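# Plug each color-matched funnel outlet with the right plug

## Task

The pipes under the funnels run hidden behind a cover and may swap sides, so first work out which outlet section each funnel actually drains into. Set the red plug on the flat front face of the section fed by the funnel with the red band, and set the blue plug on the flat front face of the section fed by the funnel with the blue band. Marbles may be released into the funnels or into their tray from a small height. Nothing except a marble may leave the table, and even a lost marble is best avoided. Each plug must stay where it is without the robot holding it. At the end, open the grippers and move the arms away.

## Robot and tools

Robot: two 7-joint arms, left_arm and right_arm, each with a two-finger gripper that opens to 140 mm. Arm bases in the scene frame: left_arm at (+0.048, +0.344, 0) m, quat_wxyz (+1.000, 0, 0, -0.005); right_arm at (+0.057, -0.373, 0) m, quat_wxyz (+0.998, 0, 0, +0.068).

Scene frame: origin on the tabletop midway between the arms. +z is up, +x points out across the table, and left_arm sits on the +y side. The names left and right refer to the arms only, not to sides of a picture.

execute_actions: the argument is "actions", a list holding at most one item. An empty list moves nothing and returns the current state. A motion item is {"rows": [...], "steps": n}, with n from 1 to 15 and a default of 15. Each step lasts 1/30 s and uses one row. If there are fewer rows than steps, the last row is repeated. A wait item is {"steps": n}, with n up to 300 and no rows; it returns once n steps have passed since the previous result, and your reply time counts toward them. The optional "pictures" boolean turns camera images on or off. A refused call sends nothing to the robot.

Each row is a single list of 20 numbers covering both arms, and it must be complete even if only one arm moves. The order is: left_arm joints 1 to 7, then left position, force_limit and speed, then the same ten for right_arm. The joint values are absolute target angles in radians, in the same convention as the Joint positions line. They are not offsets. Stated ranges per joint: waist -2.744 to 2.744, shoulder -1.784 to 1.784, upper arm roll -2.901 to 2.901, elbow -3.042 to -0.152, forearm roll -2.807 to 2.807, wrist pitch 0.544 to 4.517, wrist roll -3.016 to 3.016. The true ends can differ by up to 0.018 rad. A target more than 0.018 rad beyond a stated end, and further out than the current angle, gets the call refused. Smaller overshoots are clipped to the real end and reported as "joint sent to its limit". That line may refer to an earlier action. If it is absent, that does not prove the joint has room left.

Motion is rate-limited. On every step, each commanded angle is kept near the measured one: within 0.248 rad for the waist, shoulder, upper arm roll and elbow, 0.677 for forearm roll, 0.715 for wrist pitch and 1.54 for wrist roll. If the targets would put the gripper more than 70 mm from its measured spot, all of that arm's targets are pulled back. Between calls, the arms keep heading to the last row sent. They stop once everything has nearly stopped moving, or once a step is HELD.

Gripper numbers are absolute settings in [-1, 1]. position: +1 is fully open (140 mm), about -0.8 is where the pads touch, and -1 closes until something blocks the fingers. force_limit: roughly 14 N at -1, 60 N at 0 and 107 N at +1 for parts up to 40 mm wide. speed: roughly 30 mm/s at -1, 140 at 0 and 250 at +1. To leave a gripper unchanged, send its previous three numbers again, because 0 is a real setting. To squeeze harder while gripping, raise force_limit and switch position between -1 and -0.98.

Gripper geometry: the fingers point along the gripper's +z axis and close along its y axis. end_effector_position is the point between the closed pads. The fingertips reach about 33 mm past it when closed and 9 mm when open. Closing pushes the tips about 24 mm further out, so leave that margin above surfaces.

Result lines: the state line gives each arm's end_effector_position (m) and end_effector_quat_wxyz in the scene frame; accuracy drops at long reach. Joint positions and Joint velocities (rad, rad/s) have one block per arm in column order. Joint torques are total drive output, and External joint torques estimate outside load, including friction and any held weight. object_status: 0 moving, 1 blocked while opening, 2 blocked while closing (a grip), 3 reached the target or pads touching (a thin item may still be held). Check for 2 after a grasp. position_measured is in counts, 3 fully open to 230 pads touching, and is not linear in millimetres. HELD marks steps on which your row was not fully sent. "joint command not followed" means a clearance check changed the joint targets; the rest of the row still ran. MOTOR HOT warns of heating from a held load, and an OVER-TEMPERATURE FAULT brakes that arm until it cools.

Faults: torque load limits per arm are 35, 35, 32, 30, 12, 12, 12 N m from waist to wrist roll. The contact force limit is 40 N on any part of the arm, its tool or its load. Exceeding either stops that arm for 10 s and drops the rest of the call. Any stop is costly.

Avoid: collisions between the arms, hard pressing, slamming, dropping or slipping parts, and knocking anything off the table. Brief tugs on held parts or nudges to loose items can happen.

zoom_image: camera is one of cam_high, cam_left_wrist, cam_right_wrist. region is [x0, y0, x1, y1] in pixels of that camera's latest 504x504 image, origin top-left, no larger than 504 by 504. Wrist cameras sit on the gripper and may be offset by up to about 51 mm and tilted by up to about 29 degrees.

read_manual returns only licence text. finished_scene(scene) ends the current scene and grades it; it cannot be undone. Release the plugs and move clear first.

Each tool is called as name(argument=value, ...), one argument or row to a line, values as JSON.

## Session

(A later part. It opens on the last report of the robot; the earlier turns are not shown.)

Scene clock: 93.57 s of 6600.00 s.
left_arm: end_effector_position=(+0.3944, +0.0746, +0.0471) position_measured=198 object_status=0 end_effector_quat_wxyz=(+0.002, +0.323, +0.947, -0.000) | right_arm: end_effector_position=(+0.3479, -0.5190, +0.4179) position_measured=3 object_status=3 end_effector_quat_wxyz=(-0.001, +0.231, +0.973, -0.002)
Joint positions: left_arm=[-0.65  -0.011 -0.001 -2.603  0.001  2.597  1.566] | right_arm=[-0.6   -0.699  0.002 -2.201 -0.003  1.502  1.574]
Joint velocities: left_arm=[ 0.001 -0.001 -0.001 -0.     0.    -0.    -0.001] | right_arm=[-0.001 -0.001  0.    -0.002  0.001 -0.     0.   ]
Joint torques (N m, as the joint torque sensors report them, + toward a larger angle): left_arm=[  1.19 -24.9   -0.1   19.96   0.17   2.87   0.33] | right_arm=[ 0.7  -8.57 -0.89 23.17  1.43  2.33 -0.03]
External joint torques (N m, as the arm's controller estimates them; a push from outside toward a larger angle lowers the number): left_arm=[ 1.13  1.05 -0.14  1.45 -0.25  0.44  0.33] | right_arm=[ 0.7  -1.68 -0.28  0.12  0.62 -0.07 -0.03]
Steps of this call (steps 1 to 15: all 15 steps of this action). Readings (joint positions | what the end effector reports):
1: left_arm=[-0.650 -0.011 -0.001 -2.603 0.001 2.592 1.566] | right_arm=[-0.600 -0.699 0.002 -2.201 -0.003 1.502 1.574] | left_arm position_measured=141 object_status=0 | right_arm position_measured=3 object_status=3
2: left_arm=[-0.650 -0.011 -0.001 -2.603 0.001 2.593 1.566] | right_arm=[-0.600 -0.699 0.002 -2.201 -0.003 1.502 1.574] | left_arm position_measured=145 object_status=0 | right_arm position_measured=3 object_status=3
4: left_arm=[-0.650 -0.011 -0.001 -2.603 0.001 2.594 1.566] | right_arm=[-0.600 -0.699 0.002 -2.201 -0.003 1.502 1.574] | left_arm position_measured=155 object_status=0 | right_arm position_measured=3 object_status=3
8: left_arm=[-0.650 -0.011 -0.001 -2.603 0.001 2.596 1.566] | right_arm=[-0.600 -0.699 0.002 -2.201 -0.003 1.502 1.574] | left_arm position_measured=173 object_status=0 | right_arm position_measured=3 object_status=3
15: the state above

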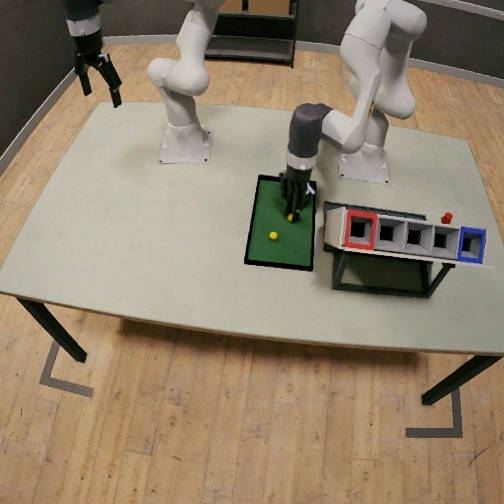

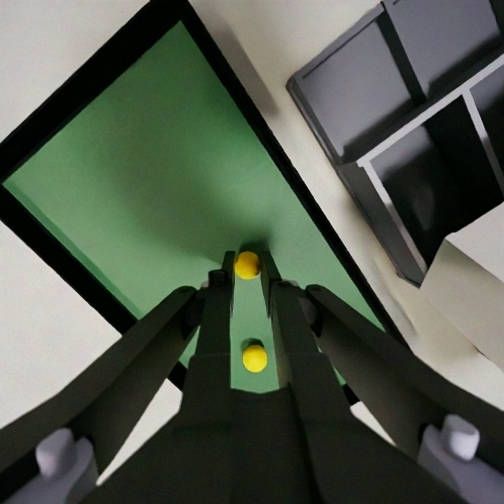

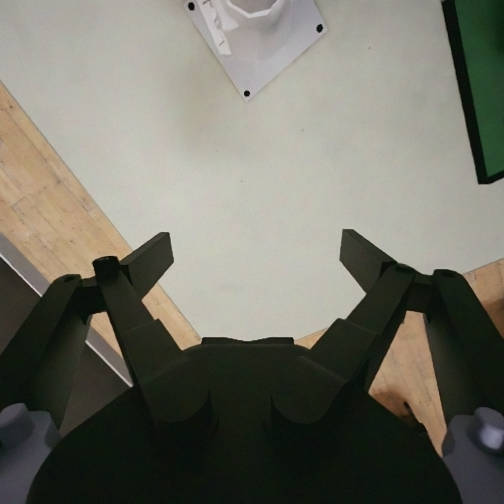

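execute_actions(
  actions=[
    {"rows":[[-0.68,-0.3,0,-2.5,0,2.2,1.57,-1,-0.6,-0.5,-0.6,-0.7,0,-2.2,0,1.5,1.57,1,0,0]],"steps":15},
  ],
  pictures=false,
)

execute_actions(
  actions=[
    {"rows":[[-0.68,-0.5,0,-1.95,0,1.55,1.57,-1,-0.6,-0.5,-0.6,-0.7,0,-2.2,0,1.5,1.57,1,0,0]],"steps":15},
  ],
  pictures=false,
)

execute_actions(
  actions=[
    {"rows":[[0.295,0.15,0,-1.25,0,1.56,1.57,-1,-0.6,-0.5,-0.6,-0.7,0,-2.2,0,1.5,1.57,1,0,0]],"steps":15},
  ],
  pictures=false,
)

execute_actions(
  actions=[
    {"steps":20},
  ],
  pictures=false,
)

execute_actions(
  actions=[
    {"rows":[[0.295,0.304,0,-1.2525,0,1.559,1.57,-1,-0.6,-0.5,-0.6,-0.7,0,-2.2,0,1.5,1.57,1,0,0]],"steps":15},
  ],
)

Scene clock: 98.67 s of 6600.00 s.
left_arm: end_effector_position=(+0.3905, +0.0628, +0.1859) position_measured=198 object_status=2 end_effector_quat_wxyz=(+0.016, +0.335, +0.942, -0.006) | right_arm: end_effector_position=(+0.3479, -0.5190, +0.4179) position_measured=3 object_status=3 end_effector_quat_wxyz=(-0.001, +0.231, +0.973, -0.002)
Joint positions: left_arm=[-0.678 -0.302  0.    -2.498  0.001  2.231  1.566] | right_arm=[-0.6   -0.699  0.002 -2.201 -0.003  1.502  1.574]
Joint velocities: left_arm=[-0.     0.006  0.    -0.019  0.001 -0.18   0.   ] | right_arm=[ 0.    -0.001  0.    -0.     0.     0.001  0.002]
Joint torques (N m, as the joint torque sensors report them, + toward a larger angle): left_arm=[ -1.41 -19.72  -1.05  25.56   0.36   2.36   0.3 ] | right_arm=[ 0.15 -6.96 -0.49 22.94  1.45  2.22 -0.02]
External joint torques (N m, as the arm's controller estimates them; a push from outside toward a larger angle lowers the number): left_arm=[-1.42  1.18 -0.77  1.82 -0.31 -0.3   0.3 ] | right_arm=[ 0.13  0.01  0.11 -0.22  0.63 -0.2  -0.02]
Steps of this call (steps 1 to 15: the robot went on to your last target; steps 16 to 90: nothing new was sent; then 1.60 s passed at rest; steps 91 to 105: all 15 steps of this action). Readings (joint positions | what the end effector reports):
91: left_arm=[-0.653 -0.031 0.001 -2.598 0.001 2.553 1.566] | right_arm=[-0.600 -0.699 0.002 -2.201 -0.003 1.502 1.574] | left_arm position_measured=198 object_status=2 | right_arm position_measured=3 object_status=3
92: left_arm=[-0.658 -0.069 0.001 -2.587 0.001 2.512 1.566] | right_arm=[-0.600 -0.699 0.002 -2.201 -0.003 1.502 1.574] | left_arm position_measured=198 object_status=2 | right_arm position_measured=3 object_status=3
94: left_arm=[-0.666 -0.158 0.001 -2.554 0.001 2.438 1.566] | right_arm=[-0.600 -0.699 0.002 -2.201 -0.003 1.502 1.574] | left_arm position_measured=198 object_status=2 | right_arm position_measured=3 object_status=3
98: left_arm=[-0.676 -0.289 0.000 -2.497 0.001 2.316 1.566] | right_arm=[-0.600 -0.699 0.002 -2.201 -0.003 1.502 1.574] | left_arm position_measured=198 object_status=2 | right_arm position_measured=3 object_status=3
105: the state above

Scene clock: 99.17 s of 6600.00 s.
left_arm: end_effector_position=(+0.3888, +0.0643, +0.4802) position_measured=198 object_status=2 end_effector_quat_wxyz=(+0.095, +0.333, +0.937, -0.034) | right_arm: end_effector_position=(+0.3479, -0.5190, +0.4179) position_measured=3 object_status=3 end_effector_quat_wxyz=(-0.001, +0.231, +0.973, -0.002)
Joint positions: left_arm=[-0.678 -0.506  0.    -1.964  0.001  1.66   1.566] | right_arm=[-0.6   -0.699  0.002 -2.201 -0.003  1.502  1.574]
Joint velocities: left_arm=[-0.001 -0.167  0.     0.361  0.    -0.603 -0.   ] | right_arm=[ 0.001 -0.001  0.001 -0.    -0.    -0.    -0.001]
Joint torques (N m, as the joint torque sensors report them, + toward a larger angle): left_arm=[-1.29 -1.12 -0.53 16.65  0.47  1.3   0.31] | right_arm=[-0.35 -7.87 -0.72 22.99  1.48  2.33 -0.02]
External joint torques (N m, as the arm's controller estimates them; a push from outside toward a larger angle lowers the number): left_arm=[-1.26 -1.21 -0.09  2.82 -0.19 -0.61  0.32] | right_arm=[-0.36 -0.98 -0.12 -0.08  0.67 -0.08 -0.02]
Steps of this call (steps 1 to 15: all 15 steps of this action). Readings (joint positions | what the end effector reports):
1: left_arm=[-0.678 -0.309 0.000 -2.482 0.001 2.179 1.566] | right_arm=[-0.600 -0.699 0.002 -2.201 -0.003 1.502 1.574] | left_arm position_measured=198 object_status=2 | right_arm position_measured=3 object_status=3
2: left_arm=[-0.678 -0.327 0.000 -2.455 0.001 2.128 1.566] | right_arm=[-0.600 -0.699 0.002 -2.201 -0.003 1.502 1.574] | left_arm position_measured=198 object_status=2 | right_arm position_measured=3 object_status=3
4: left_arm=[-0.678 -0.370 0.000 -2.386 0.001 2.037 1.566] | right_arm=[-0.600 -0.699 0.002 -2.201 -0.003 1.502 1.574] | left_arm position_measured=198 object_status=2 | right_arm position_measured=3 object_status=3
8: left_arm=[-0.678 -0.436 0.000 -2.220 0.001 1.881 1.566] | right_arm=[-0.600 -0.699 0.002 -2.201 -0.003 1.502 1.574] | left_arm position_measured=198 object_status=2 | right_arm position_measured=3 object_status=3
15: the state above

Scene clock: 99.67 s of 6600.00 s.
left_arm: end_effector_position=(+0.6337, +0.2461, +0.4908) position_measured=198 object_status=2 end_effector_quat_wxyz=(+0.088, +0.080, +0.993, -0.008) | right_arm: end_effector_position=(+0.3479, -0.5190, +0.4179) position_measured=3 object_status=3 end_effector_quat_wxyz=(-0.001, +0.231, +0.973, -0.002)
Joint positions: left_arm=[-0.146  0.007 -0.008 -1.409 -0.002  1.593  1.566] | right_arm=[-0.6   -0.699  0.002 -2.201 -0.003  1.502  1.574]
Joint velocities: left_arm=[ 0.93   0.72   0.064  0.653 -0.    -0.029  0.   ] | right_arm=[-0.     0.001  0.     0.    -0.     0.     0.001]
Joint torques (N m, as the joint torque sensors report them, + toward a larger angle): left_arm=[ -1.45 -36.95  -1.38  26.6    0.86   1.6    0.29] | right_arm=[-0.57 -7.24 -0.96 22.41  1.5   2.3  -0.06]
External joint torques (N m, as the arm's controller estimates them; a push from outside toward a larger angle lowers the number): left_arm=[ 0.88  1.93 -0.1   3.71 -0.12 -0.4   0.29] | right_arm=[-0.56 -0.29 -0.3  -0.73  0.69 -0.12 -0.06]
Steps of this call (steps 1 to 15: all 15 steps of this action). Readings (joint positions | what the end effector reports):
1: left_arm=[-0.644 -0.484 -0.012 -1.920 -0.001 1.642 1.566] | right_arm=[-0.600 -0.699 0.002 -2.201 -0.003 1.502 1.574] | left_arm position_measured=198 object_status=2 | right_arm position_measured=3 object_status=3
2: left_arm=[-0.605 -0.448 -0.015 -1.872 -0.002 1.637 1.566] | right_arm=[-0.600 -0.699 0.002 -2.201 -0.003 1.502 1.574] | left_arm position_measured=198 object_status=2 | right_arm position_measured=3 object_status=3
4: left_arm=[-0.528 -0.373 -0.014 -1.788 -0.002 1.626 1.566] | right_arm=[-0.600 -0.699 0.002 -2.201 -0.003 1.502 1.574] | left_arm position_measured=198 object_status=2 | right_arm position_measured=3 object_status=3
8: left_arm=[-0.381 -0.223 -0.011 -1.636 -0.002 1.610 1.566] | right_arm=[-0.600 -0.699 0.002 -2.201 -0.003 1.502 1.574] | left_arm position_measured=198 object_status=2 | right_arm position_measured=3 object_status=3
15: the state above

Scene clock: 100.33 s of 6600.00 s.
left_arm: end_effector_position=(+0.6531, +0.5246, +0.4798) position_measured=198 object_status=2 end_effector_quat_wxyz=(+0.081, -0.146, +0.986, +0.012) | right_arm: end_effector_position=(+0.3479, -0.5190, +0.4179) position_measured=3 object_status=3 end_effector_quat_wxyz=(-0.001, +0.231, +0.973, -0.002)
Joint positions: left_arm=[ 0.296  0.149  0.004 -1.252 -0.     1.565  1.566] | right_arm=[-0.6   -0.699  0.002 -2.201 -0.003  1.502  1.574]
Joint velocities: left_arm=[-0.004 -0.    -0.039  0.007 -0.001 -0.013  0.   ] | right_arm=[ 0.001 -0.     0.001  0.    -0.001  0.     0.   ]
Joint torques (N m, as the joint torque sensors report them, + toward a larger angle): left_arm=[ -1.39 -33.59  -1.13  25.47   0.8    2.45   0.32] | right_arm=[ 0.32 -7.21 -1.22 22.89  1.5   2.26  0.  ]
External joint torques (N m, as the arm's controller estimates them; a push from outside toward a larger angle lowers the number): left_arm=[-2.32  1.39 -2.11  3.09 -0.1  -0.31  0.32] | right_arm=[ 0.25 -0.35 -0.7  -0.18  0.68 -0.16  0.  ]
Steps of this call (steps 1 to 20: the robot went on to your last target). Readings (joint positions | what the end effector reports):
1: left_arm=[-0.113 0.030 -0.008 -1.388 -0.002 1.591 1.566] | right_arm=[-0.600 -0.699 0.002 -2.201 -0.003 1.502 1.574] | left_arm position_measured=198 object_status=2 | right_arm position_measured=3 object_status=3
2: left_arm=[-0.079 0.050 -0.008 -1.370 -0.002 1.590 1.566] | right_arm=[-0.600 -0.699 0.002 -2.201 -0.003 1.502 1.574] | left_arm position_measured=198 object_status=2 | right_arm position_measured=3 object_status=3
4: left_arm=[-0.011 0.081 -0.007 -1.341 -0.002 1.587 1.566] | right_arm=[-0.600 -0.699 0.002 -2.201 -0.003 1.502 1.574] | left_arm position_measured=198 object_status=2 | right_arm position_measured=3 object_status=3
8: left_arm=[0.126 0.119 -0.005 -1.301 -0.002 1.581 1.566] | right_arm=[-0.600 -0.699 0.002 -2.201 -0.003 1.502 1.574] | left_arm position_measured=198 object_status=2 | right_arm position_measured=3 object_status=3
20: the state above

Scene clock: 100.83 s of 6600.00 s.
left_arm: end_effector_position=(+0.6659, +0.5269, +0.3750) position_measured=198 object_status=2 end_effector_quat_wxyz=(-0.002, -0.146, +0.989, -0.000) | right_arm: end_effector_position=(+0.3479, -0.5190, +0.4179) position_measured=3 object_status=3 end_effector_quat_wxyz=(-0.001, +0.231, +0.973, -0.002)
Joint positions: left_arm=[ 0.296  0.309  0.002 -1.256 -0.     1.56   1.566] | right_arm=[-0.6   -0.699  0.002 -2.201 -0.003  1.502  1.574]
Joint velocities: left_arm=[-0.    -0.059 -0.     0.038  0.001  0.001 -0.   ] | right_arm=[-0.001 -0.     0.    -0.001 -0.001  0.    -0.001]
Joint torques (N m, as the joint torque sensors report them, + toward a larger angle): left_arm=[ -1.3  -40.92  -1.01  25.71   0.7    2.25   0.34] | right_arm=[-0.35 -6.9  -0.54 22.6   1.41  2.33  0.06]
External joint torques (N m, as the arm's controller estimates them; a push from outside toward a larger angle lowers the number): left_arm=[-1.36 -1.42 -1.35  3.2  -0.11 -0.08  0.34] | right_arm=[-0.37  0.    0.05 -0.5   0.6  -0.09  0.06]
Steps of this call (steps 1 to 15: all 15 steps of this action). Readings (joint positions | what the end effector reports):
1: left_arm=[0.296 0.160 0.003 -1.243 -0.000 1.565 1.566] | right_arm=[-0.600 -0.699 0.002 -2.201 -0.003 1.502 1.574] | left_arm position_measured=198 object_status=2 | right_arm position_measured=3 object_status=3
2: left_arm=[0.296 0.180 0.003 -1.238 -0.000 1.566 1.566] | right_arm=[-0.600 -0.699 0.002 -2.201 -0.003 1.502 1.574] | left_arm position_measured=198 object_status=2 | right_arm position_measured=3 object_status=3
4: left_arm=[0.296 0.231 0.002 -1.239 -0.000 1.566 1.566] | right_arm=[-0.600 -0.699 0.002 -2.201 -0.003 1.502 1.574] | left_arm position_measured=198 object_status=2 | right_arm position_measured=3 object_status=3
8: left_arm=[0.296 0.308 0.002 -1.259 -0.000 1.562 1.566] | right_arm=[-0.600 -0.699 0.002 -2.201 -0.003 1.502 1.574] | left_arm position_measured=198 object_status=2 | right_arm position_measured=3 object_status=3
15: the state above

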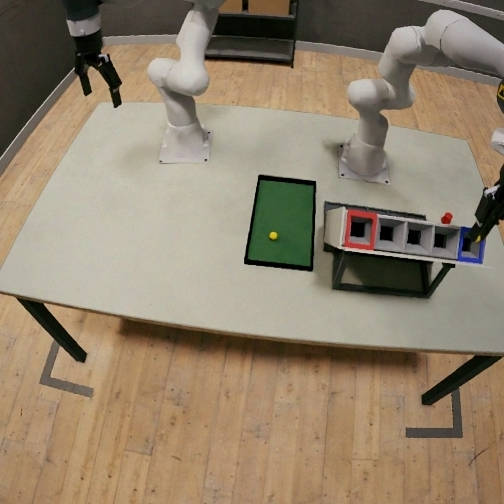

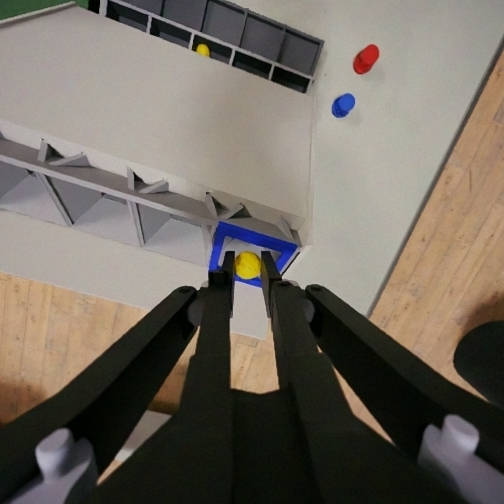

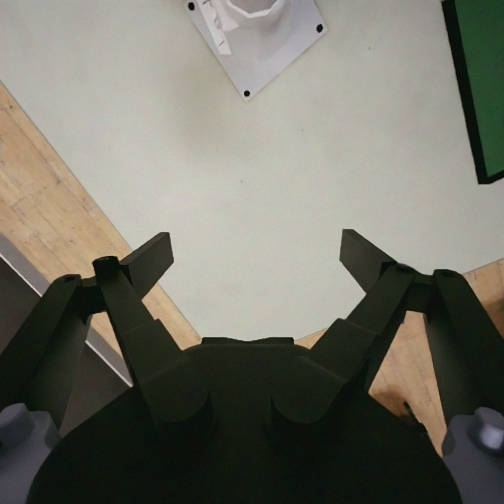

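execute_actions(
  actions=[
    {"rows":[[0.295,0.304,0,-1.2525,0,1.559,1.57,-0.3,-0.6,0,-0.6,-0.7,0,-2.2,0,1.5,1.57,1,0,0]],"steps":10},
  ],
  pictures=false,
)

execute_actions(
  actions=[
    {"rows":[[0.295,-0.1,0,-1.55,0,1.6,1.57,-0.1,-0.6,0,-0.6,-0.7,0,-2.2,0,1.5,1.57,1,0,0]],"steps":15},
  ],
  pictures=false,
)

execute_actions(
  actions=[
    {"rows":[[0.6,-0.6,0,-2.1,0,1.7,1.57,-0.1,-0.6,0,-0.6,-0.7,0,-2.2,0,1.5,1.57,1,0,0]],"steps":15},
  ],
)

execute_actions(
  actions=[
    {"rows":[[0.905,-0.55,0,-2.45,0,2.0,1.57,-0.1,-0.6,0,-0.6,-0.7,0,-2.2,0,1.5,1.57,1,0,0]],"steps":15},
  ],
  pictures=false,
)

execute_actions(
  actions=[
    {"rows":[[0.905,-0.39,0,-2.665,0,2.275,1.57,-0.1,-0.6,0,-0.6,-0.7,0,-2.2,0,1.5,1.57,1,0,0]],"steps":15},
  ],
  pictures=false,
)

execute_actions(
  actions=[
    {"steps":12},
  ],
)

Scene clock: 109.07 s of 6600.00 s.
left_arm: end_effector_position=(+0.6663, +0.5270, +0.3787) position_measured=167 object_status=0 end_effector_quat_wxyz=(+0.001, -0.146, +0.989, +0.000) | right_arm: end_effector_position=(+0.3479, -0.5190, +0.4179) position_measured=3 object_status=3 end_effector_quat_wxyz=(-0.001, +0.231, +0.973, -0.002)
Joint positions: left_arm=[ 0.296  0.305  0.001 -1.253 -0.     1.56   1.566] | right_arm=[-0.6   -0.699  0.002 -2.201 -0.003  1.502  1.574]
Joint velocities: left_arm=[-0.     0.002 -0.001  0.001 -0.001  0.    -0.001] | right_arm=[ 0.001 -0.001 -0.001 -0.     0.     0.    -0.002]
Joint torques (N m, as the joint torque sensors report them, + toward a larger angle): left_arm=[ -1.57 -42.6   -0.79  25.6    0.66   2.25   0.37] | right_arm=[ 0.3  -7.85 -0.38 22.65  1.32  2.33 -0.13]
External joint torques (N m, as the arm's controller estimates them; a push from outside toward a larger angle lowers the number): left_arm=[-1.59 -1.4  -1.1   2.12 -0.16 -0.17  0.37] | right_arm=[ 0.31 -0.88  0.26 -0.47  0.51 -0.08 -0.13]
Steps of this call (steps 1 to 15: the robot went on to your last target; steps 16 to 90: nothing new was sent; then 4.90 s passed at rest; steps 91 to 100: all 10 steps of this action). Readings (joint positions | what the end effector reports):
91: left_arm=[0.296 0.305 0.002 -1.253 -0.000 1.560 1.566] | right_arm=[-0.600 -0.699 0.002 -2.201 -0.003 1.502 1.574] | left_arm position_measured=198 object_status=0 | right_arm position_measured=3 object_status=3
92: left_arm=[0.296 0.305 0.001 -1.253 -0.000 1.560 1.566] | right_arm=[-0.600 -0.699 0.002 -2.201 -0.003 1.502 1.574] | left_arm position_measured=196 object_status=0 | right_arm position_measured=3 object_status=3
94: left_arm=[0.296 0.305 0.001 -1.253 -0.000 1.560 1.566] | right_arm=[-0.600 -0.699 0.002 -2.201 -0.003 1.502 1.574] | left_arm position_measured=176 object_status=0 | right_arm position_measured=3 object_status=3
98: left_arm=[0.296 0.305 0.001 -1.253 -0.000 1.560 1.566] | right_arm=[-0.600 -0.699 0.002 -2.201 -0.003 1.502 1.574] | left_arm position_measured=167 object_status=0 | right_arm position_measured=3 object_status=3
100: the state above

Scene clock: 109.57 s of 6600.00 s.
left_arm: end_effector_position=(+0.5805, +0.5014, +0.4895) position_measured=141 object_status=3 end_effector_quat_wxyz=(+0.080, -0.145, +0.986, +0.011) | right_arm: end_effector_position=(+0.3479, -0.5190, +0.4179) position_measured=3 object_status=3 end_effector_quat_wxyz=(-0.001, +0.231, +0.973, -0.002)
Joint positions: left_arm=[ 0.296 -0.107  0.001 -1.542 -0.     1.597  1.566] | right_arm=[-0.6   -0.699  0.002 -2.201 -0.003  1.502  1.574]
Joint velocities: left_arm=[ 0.     0.087 -0.001 -0.091 -0.001  0.     0.002] | right_arm=[ 0.    -0.     0.001 -0.001  0.001  0.001 -0.001]
Joint torques (N m, as the joint torque sensors report them, + toward a larger angle): left_arm=[ -1.21 -27.25  -1.03  25.4    0.72   3.3    0.3 ] | right_arm=[ 0.02 -8.17 -1.24 22.24  1.39  2.32 -0.09]
External joint torques (N m, as the arm's controller estimates them; a push from outside toward a larger angle lowers the number): left_arm=[-1.28  0.9  -1.    1.7  -0.11  0.44  0.31] | right_arm=[ 0.   -1.27 -0.63 -0.84  0.58 -0.1  -0.09]
Steps of this call (steps 1 to 15: all 15 steps of this action). Readings (joint positions | what the end effector reports):
1: left_arm=[0.296 0.262 0.001 -1.327 -0.000 1.574 1.566] | right_arm=[-0.600 -0.699 0.002 -2.201 -0.003 1.502 1.574] | left_arm position_measured=167 object_status=0 | right_arm position_measured=3 object_status=3
2: left_arm=[0.296 0.203 0.001 -1.405 -0.000 1.575 1.566] | right_arm=[-0.600 -0.699 0.002 -2.201 -0.003 1.502 1.574] | left_arm position_measured=160 object_status=0 | right_arm position_measured=3 object_status=3
4: left_arm=[0.296 0.102 0.001 -1.477 -0.000 1.576 1.566] | right_arm=[-0.600 -0.699 0.002 -2.201 -0.003 1.502 1.574] | left_arm position_measured=145 object_status=0 | right_arm position_measured=3 object_status=3
8: left_arm=[0.296 -0.069 0.001 -1.525 -0.000 1.587 1.566] | right_arm=[-0.600 -0.699 0.002 -2.201 -0.003 1.502 1.574] | left_arm position_measured=141 object_status=0 | right_arm position_measured=3 object_status=3
15: the state above

Scene clock: 110.07 s of 6600.00 s.
left_arm: end_effector_position=(+0.3924, +0.5750, +0.4593) position_measured=141 object_status=3 end_effector_quat_wxyz=(+0.095, -0.292, +0.951, +0.027) | right_arm: end_effector_position=(+0.3479, -0.5190, +0.4179) position_measured=3 object_status=3 end_effector_quat_wxyz=(-0.001, +0.231, +0.973, -0.002)
Joint positions: left_arm=[ 0.597 -0.599  0.004 -2.087 -0.001  1.687  1.566] | right_arm=[-0.6   -0.699  0.002 -2.201 -0.003  1.502  1.574]
Joint velocities: left_arm=[ 0.009 -0.003 -0.039 -0.139 -0.002  0.06   0.001] | right_arm=[ 0.001 -0.001  0.001 -0.001 -0.     0.     0.   ]
Joint torques (N m, as the joint torque sensors report them, + toward a larger angle): left_arm=[  1.76 -11.07  -1.87  25.28   0.91   3.37   0.41] | right_arm=[ 0.11 -7.53 -0.7  22.53  1.4   2.31  0.02]
External joint torques (N m, as the arm's controller estimates them; a push from outside toward a larger angle lowers the number): left_arm=[ 1.64 -1.44 -1.55  1.51  0.09  0.42  0.42] | right_arm=[ 0.08 -0.57 -0.11 -0.62  0.59 -0.11  0.02]
Steps of this call (steps 1 to 15: all 15 steps of this action). Readings (joint positions | what the end effector reports):
1: left_arm=[0.322 -0.128 -0.012 -1.581 -0.002 1.608 1.566] | right_arm=[-0.600 -0.699 0.002 -2.201 -0.003 1.502 1.574] | left_arm position_measured=141 object_status=3 | right_arm position_measured=3 object_status=3
2: left_arm=[0.353 -0.158 -0.016 -1.623 -0.002 1.613 1.566] | right_arm=[-0.600 -0.699 0.002 -2.201 -0.003 1.502 1.574] | left_arm position_measured=141 object_status=3 | right_arm position_measured=3 object_status=3
4: left_arm=[0.424 -0.229 -0.014 -1.705 -0.002 1.628 1.566] | right_arm=[-0.600 -0.699 0.002 -2.201 -0.003 1.502 1.574] | left_arm position_measured=141 object_status=3 | right_arm position_measured=3 object_status=3
8: left_arm=[0.552 -0.457 0.004 -1.950 -0.002 1.662 1.566] | right_arm=[-0.600 -0.699 0.002 -2.201 -0.003 1.502 1.574] | left_arm position_measured=141 object_status=3 | right_arm position_measured=3 object_status=3
15: the state above

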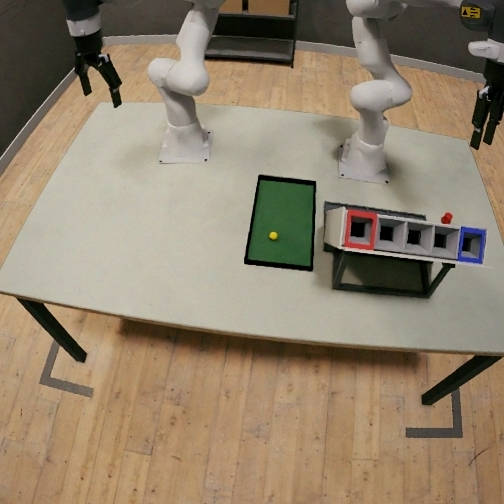

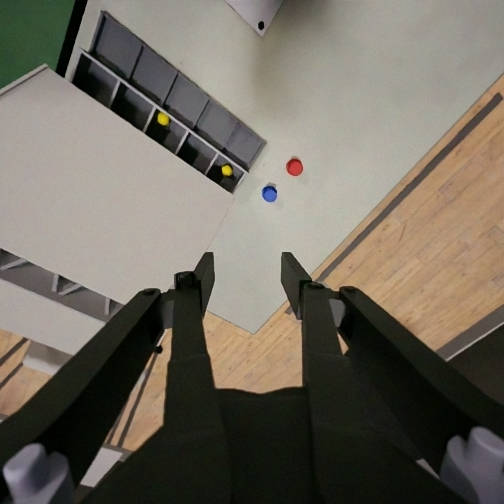

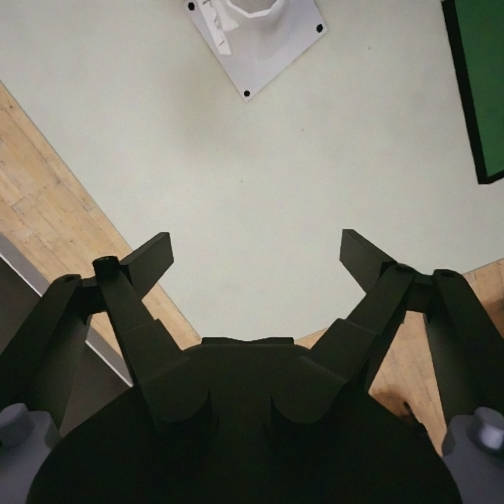

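Scene clock: 110.57 s of 6600.00 s.
left_arm: end_effector_position=(+0.3006, +0.6579, +0.2855) position_measured=141 object_status=3 end_effector_quat_wxyz=(+0.027, -0.434, +0.900, +0.011) | right_arm: end_effector_position=(+0.3479, -0.5190, +0.4179) position_measured=3 object_status=3 end_effector_quat_wxyz=(-0.001, +0.231, +0.973, -0.002)
Joint positions: left_arm=[ 0.901 -0.545  0.003 -2.449 -0.002  1.962  1.566] | right_arm=[-0.6   -0.699  0.002 -2.201 -0.003  1.502  1.574]
Joint velocities: left_arm=[ 0.025 -0.027 -0.012  0.     0.001  0.209  0.002] | right_arm=[-0.001 -0.     0.     0.001  0.001 -0.001 -0.001]
Joint torques (N m, as the joint torque sensors report them, + toward a larger angle): left_arm=[  1.42 -14.03  -2.12  25.39   1.11   3.08   0.38] | right_arm=[ 0.74 -7.7  -1.02 22.67  1.46  2.25 -0.07]
External joint torques (N m, as the arm's controller estimates them; a push from outside toward a larger angle lowers the number): left_arm=[ 1.73 -0.44 -1.28  0.65  0.36  0.54  0.38] | right_arm=[ 0.74 -0.74 -0.4  -0.47  0.65 -0.17 -0.07]
Steps of this call (steps 1 to 15: all 15 steps of this action). Readings (joint positions | what the end effector reports):
1: left_arm=[0.623 -0.602 -0.006 -2.110 -0.002 1.713 1.566] | right_arm=[-0.600 -0.699 0.002 -2.201 -0.003 1.502 1.574] | left_arm position_measured=141 object_status=3 | right_arm position_measured=3 object_status=3
2: left_arm=[0.655 -0.600 -0.008 -2.141 -0.002 1.736 1.566] | right_arm=[-0.600 -0.699 0.002 -2.201 -0.003 1.502 1.574] | left_arm position_measured=141 object_status=3 | right_arm position_measured=3 object_status=3
4: left_arm=[0.721 -0.590 -0.007 -2.209 -0.002 1.777 1.566] | right_arm=[-0.600 -0.699 0.002 -2.201 -0.003 1.502 1.574] | left_arm position_measured=141 object_status=3 | right_arm position_measured=3 object_status=3
8: left_arm=[0.840 -0.565 -0.004 -2.365 -0.002 1.870 1.566] | right_arm=[-0.600 -0.699 0.002 -2.201 -0.003 1.502 1.574] | left_arm position_measured=141 object_status=3 | right_arm position_measured=3 object_status=3
15: the state above

Scene clock: 111.07 s of 6600.00 s.
left_arm: end_effector_position=(+0.2867, +0.6409, +0.1489) position_measured=141 object_status=3 end_effector_quat_wxyz=(-0.013, -0.435, +0.900, -0.007) | right_arm: end_effector_position=(+0.3479, -0.5190, +0.4179) position_measured=3 object_status=3 end_effector_quat_wxyz=(-0.001, +0.231, +0.973, -0.002)
Joint positions: left_arm=[ 0.903 -0.388  0.002 -2.666 -0.002  2.249  1.566] | right_arm=[-0.6   -0.699  0.002 -2.201 -0.003  1.502  1.574]
Joint velocities: left_arm=[ 0.001 -0.004 -0.001  0.001 -0.     0.143  0.001] | right_arm=[ 0.001  0.001  0.001 -0.    -0.001 -0.     0.001]
Joint torques (N m, as the joint torque sensors report them, + toward a larger angle): left_arm=[  1.13 -15.96  -2.11  24.89   0.96   2.48   0.31] | right_arm=[-0.18 -6.91 -1.25 23.87  1.45  2.27  0.07]
External joint torques (N m, as the arm's controller estimates them; a push from outside toward a larger angle lowers the number): left_arm=[ 1.08  0.31 -1.79  2.89  0.34  0.21  0.31] | right_arm=[-0.2  -0.19 -0.64  0.87  0.64 -0.14  0.07]
Steps of this call (steps 1 to 15: all 15 steps of this action). Readings (joint positions | what the end effector reports):
1: left_arm=[0.901 -0.539 0.003 -2.465 -0.002 1.994 1.566] | right_arm=[-0.600 -0.699 0.002 -2.201 -0.003 1.502 1.574] | left_arm position_measured=141 object_status=3 | right_arm position_measured=3 object_status=3
2: left_arm=[0.901 -0.522 0.003 -2.493 -0.002 2.024 1.566] | right_arm=[-0.600 -0.699 0.002 -2.201 -0.003 1.502 1.574] | left_arm position_measured=141 object_status=3 | right_arm position_measured=3 object_status=3
4: left_arm=[0.902 -0.471 0.003 -2.559 -0.002 2.084 1.566] | right_arm=[-0.600 -0.699 0.002 -2.201 -0.003 1.502 1.574] | left_arm position_measured=141 object_status=3 | right_arm position_measured=3 object_status=3
8: left_arm=[0.903 -0.393 0.002 -2.656 -0.002 2.182 1.566] | right_arm=[-0.600 -0.699 0.002 -2.201 -0.003 1.502 1.574] | left_arm position_measured=141 object_status=3 | right_arm position_measured=3 object_status=3
15: the state above

Scene clock: 111.47 s of 6600.00 s.
left_arm: end_effector_position=(+0.2909, +0.6462, +0.1507) position_measured=141 object_status=3 end_effector_quat_wxyz=(-0.003, -0.435, +0.900, -0.003) | right_arm: end_effector_position=(+0.3479, -0.5190, +0.4179) position_measured=3 object_status=3 end_effector_quat_wxyz=(-0.001, +0.231, +0.973, -0.002)
Joint positions: left_arm=[ 0.903 -0.388  0.002 -2.666 -0.002  2.27   1.566] | right_arm=[-0.6   -0.699  0.002 -2.201 -0.003  1.502  1.574]
Joint velocities: left_arm=[-0.001 -0.001  0.    -0.001 -0.     0.012  0.   ] | right_arm=[-0.    -0.001 -0.001  0.001 -0.    -0.     0.001]
Joint torques (N m, as the joint torque sensors report them, + toward a larger angle): left_arm=[  0.84 -17.54  -1.36  24.11   1.04   2.78   0.4 ] | right_arm=[ 0.05 -7.06 -1.2  22.9   1.36  2.23 -0.14]
External joint torques (N m, as the arm's controller estimates them; a push from outside toward a larger angle lowers the number): left_arm=[ 0.86 -1.04 -0.97  1.84  0.42  0.39  0.4 ] | right_arm=[ 0.05 -0.03 -0.57 -0.32  0.55 -0.2  -0.13]
Steps of this call (steps 1 to 12: the robot went on to your last target). Readings (joint positions | what the end effector reports):
1: left_arm=[0.903 -0.388 0.002 -2.666 -0.002 2.253 1.566] | right_arm=[-0.600 -0.699 0.002 -2.201 -0.003 1.502 1.574] | left_arm position_measured=141 object_status=3 | right_arm position_measured=3 object_status=3
2: left_arm=[0.903 -0.388 0.002 -2.666 -0.002 2.257 1.566] | right_arm=[-0.600 -0.699 0.002 -2.201 -0.003 1.502 1.574] | left_arm position_measured=141 object_status=3 | right_arm position_measured=3 object_status=3
4: left_arm=[0.903 -0.388 0.002 -2.666 -0.002 2.262 1.566] | right_arm=[-0.600 -0.699 0.002 -2.201 -0.003 1.502 1.574] | left_arm position_measured=141 object_status=3 | right_arm position_measured=3 object_status=3
8: left_arm=[0.903 -0.388 0.002 -2.666 -0.002 2.268 1.566] | right_arm=[-0.600 -0.699 0.002 -2.201 -0.003 1.502 1.574] | left_arm position_measured=141 object_status=3 | right_arm position_measured=3 object_status=3
12: the state above

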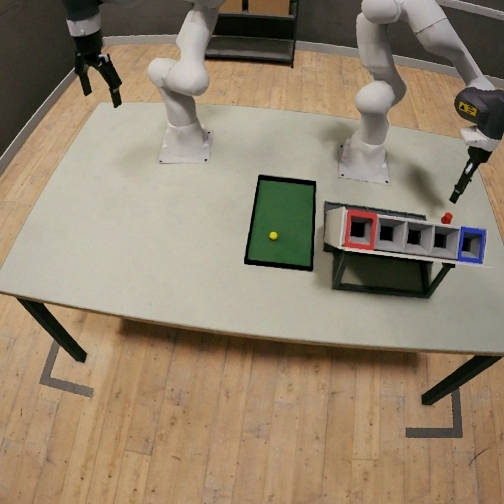

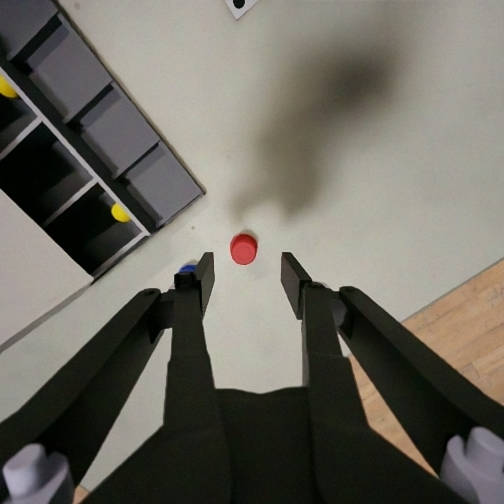

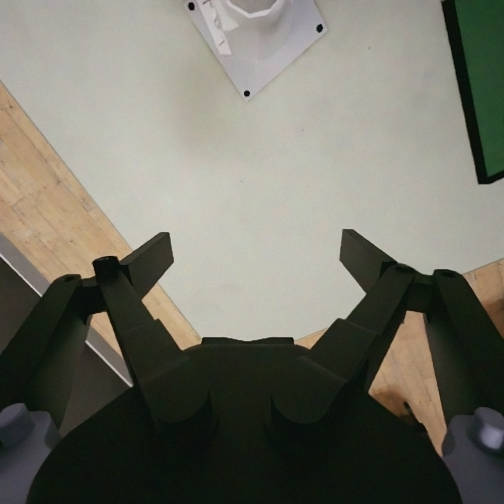

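execute_actions(
  actions=[
    {"rows":[[0.888,-0.25,0,-2.715,0,2.49,1.57,-0.22,-0.6,0,-0.6,-0.7,0,-2.2,0,1.5,1.57,1,0,0]],"steps":15},
  ],
)

Scene clock: 115.57 s of 6600.00 s.
left_arm: end_effector_position=(+0.3007, +0.6504, +0.0939) position_measured=157 object_status=3 end_effector_quat_wxyz=(+0.005, -0.429, +0.903, +0.001) | right_arm: end_effector_position=(+0.3479, -0.5190, +0.4179) position_measured=3 object_status=3 end_effector_quat_wxyz=(-0.001, +0.231, +0.973, -0.002)
Joint positions: left_arm=[ 0.89  -0.25   0.001 -2.716 -0.002  2.476  1.566] | right_arm=[-0.6   -0.699  0.002 -2.201 -0.003  1.502  1.574]
Joint velocities: left_arm=[-0.    -0.001 -0.     0.001  0.     0.07   0.002] | right_arm=[-0.001 -0.001 -0.001 -0.002  0.002 -0.     0.   ]
Joint torques (N m, as the joint torque sensors report them, + toward a larger angle): left_arm=[ -1.02 -18.44  -1.71  23.03   0.78   2.71   0.41] | right_arm=[-0.38 -6.71 -0.62 22.62  1.4   2.26 -0.06]
External joint torques (N m, as the arm's controller estimates them; a push from outside toward a larger angle lowers the number): left_arm=[-1.    0.81 -1.44  2.78  0.26  0.28  0.41] | right_arm=[-0.39  0.16 -0.01 -0.44  0.59 -0.15 -0.06]
Steps of this call (steps 1 to 30: the robot went on to your last target; steps 31 to 90: nothing new was sent; then 0.60 s passed at rest; steps 91 to 105: all 15 steps of this action). Readings (joint positions | what the end effector reports):
91: left_arm=[0.900 -0.367 0.002 -2.669 -0.002 2.311 1.566] | right_arm=[-0.600 -0.699 0.002 -2.201 -0.003 1.502 1.574] | left_arm position_measured=141 object_status=0 | right_arm position_measured=3 object_status=3
92: left_arm=[0.897 -0.332 0.002 -2.678 -0.002 2.346 1.566] | right_arm=[-0.600 -0.699 0.002 -2.201 -0.003 1.502 1.574] | left_arm position_measured=148 object_status=0 | right_arm position_measured=3 object_status=3
94: left_arm=[0.893 -0.279 0.001 -2.702 -0.002 2.390 1.566] | right_arm=[-0.600 -0.699 0.002 -2.201 -0.003 1.502 1.574] | left_arm position_measured=157 object_status=0 | right_arm position_measured=3 object_status=3
98: left_arm=[0.891 -0.251 0.001 -2.717 -0.002 2.440 1.566] | right_arm=[-0.600 -0.699 0.002 -2.201 -0.003 1.502 1.574] | left_arm position_measured=157 object_status=0 | right_arm position_measured=3 object_status=3
105: the state above

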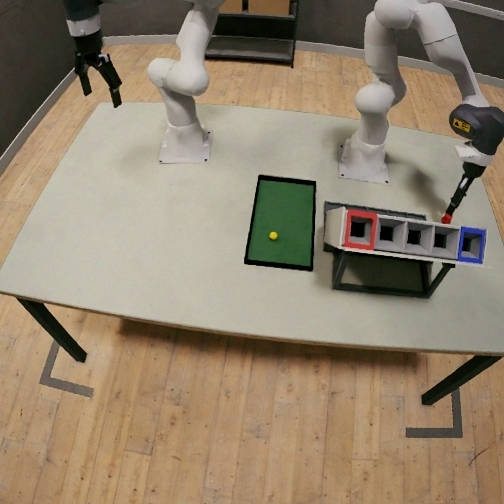

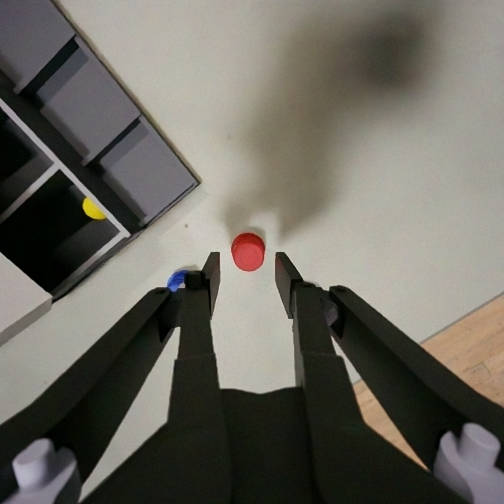

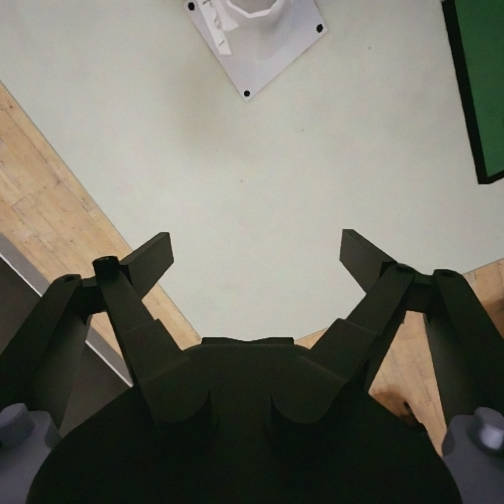

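execute_actions(
  actions=[
    {"rows":[[0.888,-0.19,0,-2.735,0,2.56,1.57,-0.22,-0.6,0,-0.6,-0.7,0,-2.2,0,1.5,1.57,1,0,0],[0.888,-0.19,0,-2.735,0,2.56,1.57,-0.22,-0.6,0,-0.6,-0.7,0,-2.2,0,1.5,1.57,1,0,0],[0.888,-0.19,0,-2.735,0,2.58,1.57,-0.22,-0.6,0,-0.6,-0.7,0,-2.2,0,1.5,1.57,1,0,0],[0.888,-0.19,0,-2.735,0,2.6,1.57,-0.22,-0.6,0,-0.6,-0.7,0,-2.2,0,1.5,1.57,1,0,0],[0.888,-0.139,0,-2.748,0,2.612,1.57,-0.22,-0.6,0,-0.6,-0.7,0,-2.2,0,1.5,1.57,1,0,0]],"steps":15},
  ],
  pictures=false,
)

execute_actions(
  actions=[
    {"rows":[[0.888,-0.139,0,-2.748,0,2.612,1.57,-1,-0.4,-0.5,-0.6,-0.7,0,-2.2,0,1.5,1.57,1,0,0]],"steps":15},
  ],
)

Scene clock: 120.77 s of 6600.00 s.
left_arm: end_effector_position=(+0.2957, +0.6444, +0.0497) position_measured=157 object_status=3 end_effector_quat_wxyz=(-0.003, -0.429, +0.903, -0.002) | right_arm: end_effector_position=(+0.3479, -0.5190, +0.4179) position_measured=3 object_status=3 end_effector_quat_wxyz=(-0.001, +0.231, +0.973, -0.002)
Joint positions: left_arm=[ 0.89  -0.141  0.001 -2.748 -0.002  2.6    1.566] | right_arm=[-0.6   -0.699  0.002 -2.201 -0.003  1.502  1.574]
Joint velocities: left_arm=[-0.001  0.001  0.     0.001 -0.     0.055 -0.   ] | right_arm=[-0.     0.    -0.001  0.001  0.    -0.     0.001]
Joint torques (N m, as the joint torque sensors report them, + toward a larger angle): left_arm=[ -0.79 -20.02  -1.07  20.13   0.75   2.86   0.36] | right_arm=[-0.17 -6.8  -1.64 22.94  1.33  2.26  0.  ]
External joint torques (N m, as the arm's controller estimates them; a push from outside toward a larger angle lowers the number): left_arm=[-0.75  1.05 -0.89  1.92  0.33  0.47  0.36] | right_arm=[-0.11  0.17 -0.92 -0.22  0.52 -0.16  0.  ]
Steps of this call (steps 1 to 30: the robot went on to your last target; steps 31 to 90: nothing new was sent; then 1.70 s passed at rest; steps 91 to 105: all 15 steps of this action). Readings (joint positions | what the end effector reports):
91: left_arm=[0.890 -0.241 0.001 -2.717 -0.002 2.501 1.566] | right_arm=[-0.600 -0.699 0.002 -2.201 -0.003 1.502 1.574] | left_arm position_measured=157 object_status=3 | right_arm position_measured=3 object_status=3
92: left_arm=[0.890 -0.226 0.001 -2.720 -0.002 2.512 1.566] | right_arm=[-0.600 -0.699 0.002 -2.201 -0.003 1.502 1.574] | left_arm position_measured=157 object_status=3 | right_arm position_measured=3 object_status=3
94: left_arm=[0.890 -0.204 0.001 -2.730 -0.002 2.535 1.566] | right_arm=[-0.600 -0.699 0.002 -2.201 -0.003 1.502 1.574] | left_arm position_measured=157 object_status=3 | right_arm position_measured=3 object_status=3
98: left_arm=[0.890 -0.151 0.001 -2.745 -0.002 2.575 1.566] | right_arm=[-0.600 -0.699 0.002 -2.201 -0.003 1.502 1.574] | left_arm position_measured=157 object_status=3 | right_arm position_measured=3 object_status=3
105: the state above

Scene clock: 121.27 s of 6600.00 s.
left_arm: end_effector_position=(+0.2972, +0.6462, +0.0504) position_measured=191 object_status=0 end_effector_quat_wxyz=(+0.000, -0.429, +0.903, -0.001) | right_arm: end_effector_position=(+0.3479, -0.5190, +0.4179) position_measured=3 object_status=3 end_effector_quat_wxyz=(-0.001, +0.231, +0.973, -0.002)
Joint positions: left_arm=[ 0.89  -0.141  0.001 -2.748 -0.002  2.607  1.566] | right_arm=[-0.6   -0.699  0.002 -2.201 -0.003  1.502  1.574]
Joint velocities: left_arm=[-0.    -0.     0.    -0.001  0.001 -0.001  0.001] | right_arm=[-0.001  0.001 -0.     0.001 -0.    -0.001  0.   ]
Joint torques (N m, as the joint torque sensors report them, + toward a larger angle): left_arm=[ -0.89 -19.23  -1.86  20.18   0.77   3.18   0.35] | right_arm=[ 0.78 -7.13 -0.92 23.16  1.44  2.34 -0.09]
External joint torques (N m, as the arm's controller estimates them; a push from outside toward a larger angle lowers the number): left_arm=[-0.9   1.91 -1.73  1.94  0.35  0.77  0.35] | right_arm=[ 0.78 -0.25 -0.3   0.03  0.63 -0.08 -0.09]
Steps of this call (steps 1 to 15: all 15 steps of this action). Readings (joint positions | what the end effector reports):
1: left_arm=[0.890 -0.141 0.001 -2.748 -0.002 2.602 1.566] | right_arm=[-0.600 -0.699 0.002 -2.201 -0.003 1.502 1.574] | left_arm position_measured=157 object_status=0 | right_arm position_measured=3 object_status=3
2: left_arm=[0.890 -0.141 0.001 -2.748 -0.002 2.603 1.566] | right_arm=[-0.600 -0.699 0.002 -2.201 -0.003 1.502 1.574] | left_arm position_measured=161 object_status=0 | right_arm position_measured=3 object_status=3
4: left_arm=[0.890 -0.141 0.001 -2.748 -0.002 2.605 1.566] | right_arm=[-0.600 -0.699 0.002 -2.201 -0.003 1.502 1.574] | left_arm position_measured=170 object_status=0 | right_arm position_measured=3 object_status=3
8: left_arm=[0.890 -0.141 0.001 -2.748 -0.002 2.607 1.566] | right_arm=[-0.600 -0.699 0.002 -2.201 -0.003 1.502 1.574] | left_arm position_measured=189 object_status=0 | right_arm position_measured=3 object_status=3
15: the state above

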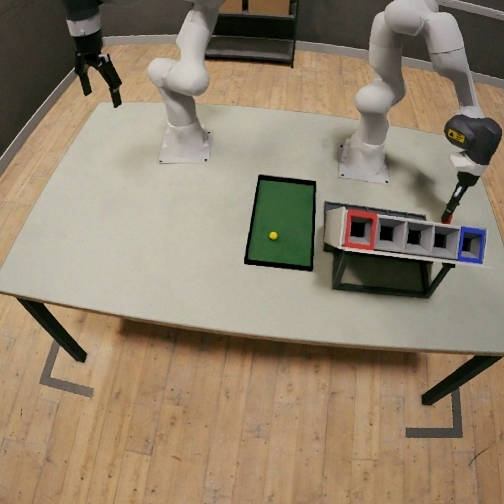

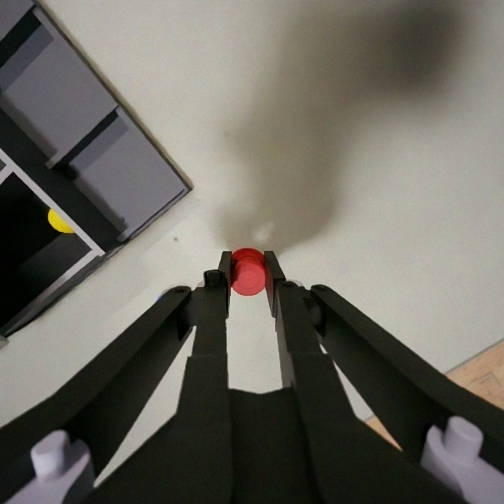

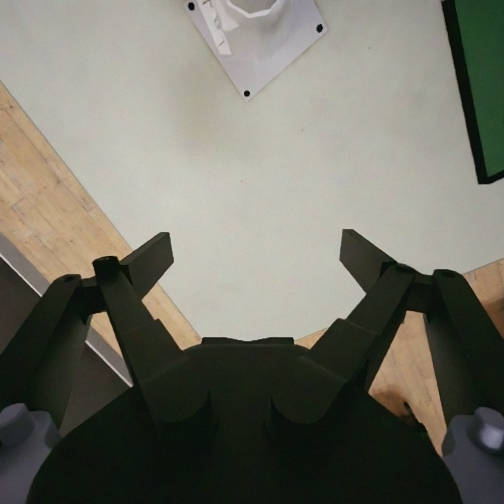

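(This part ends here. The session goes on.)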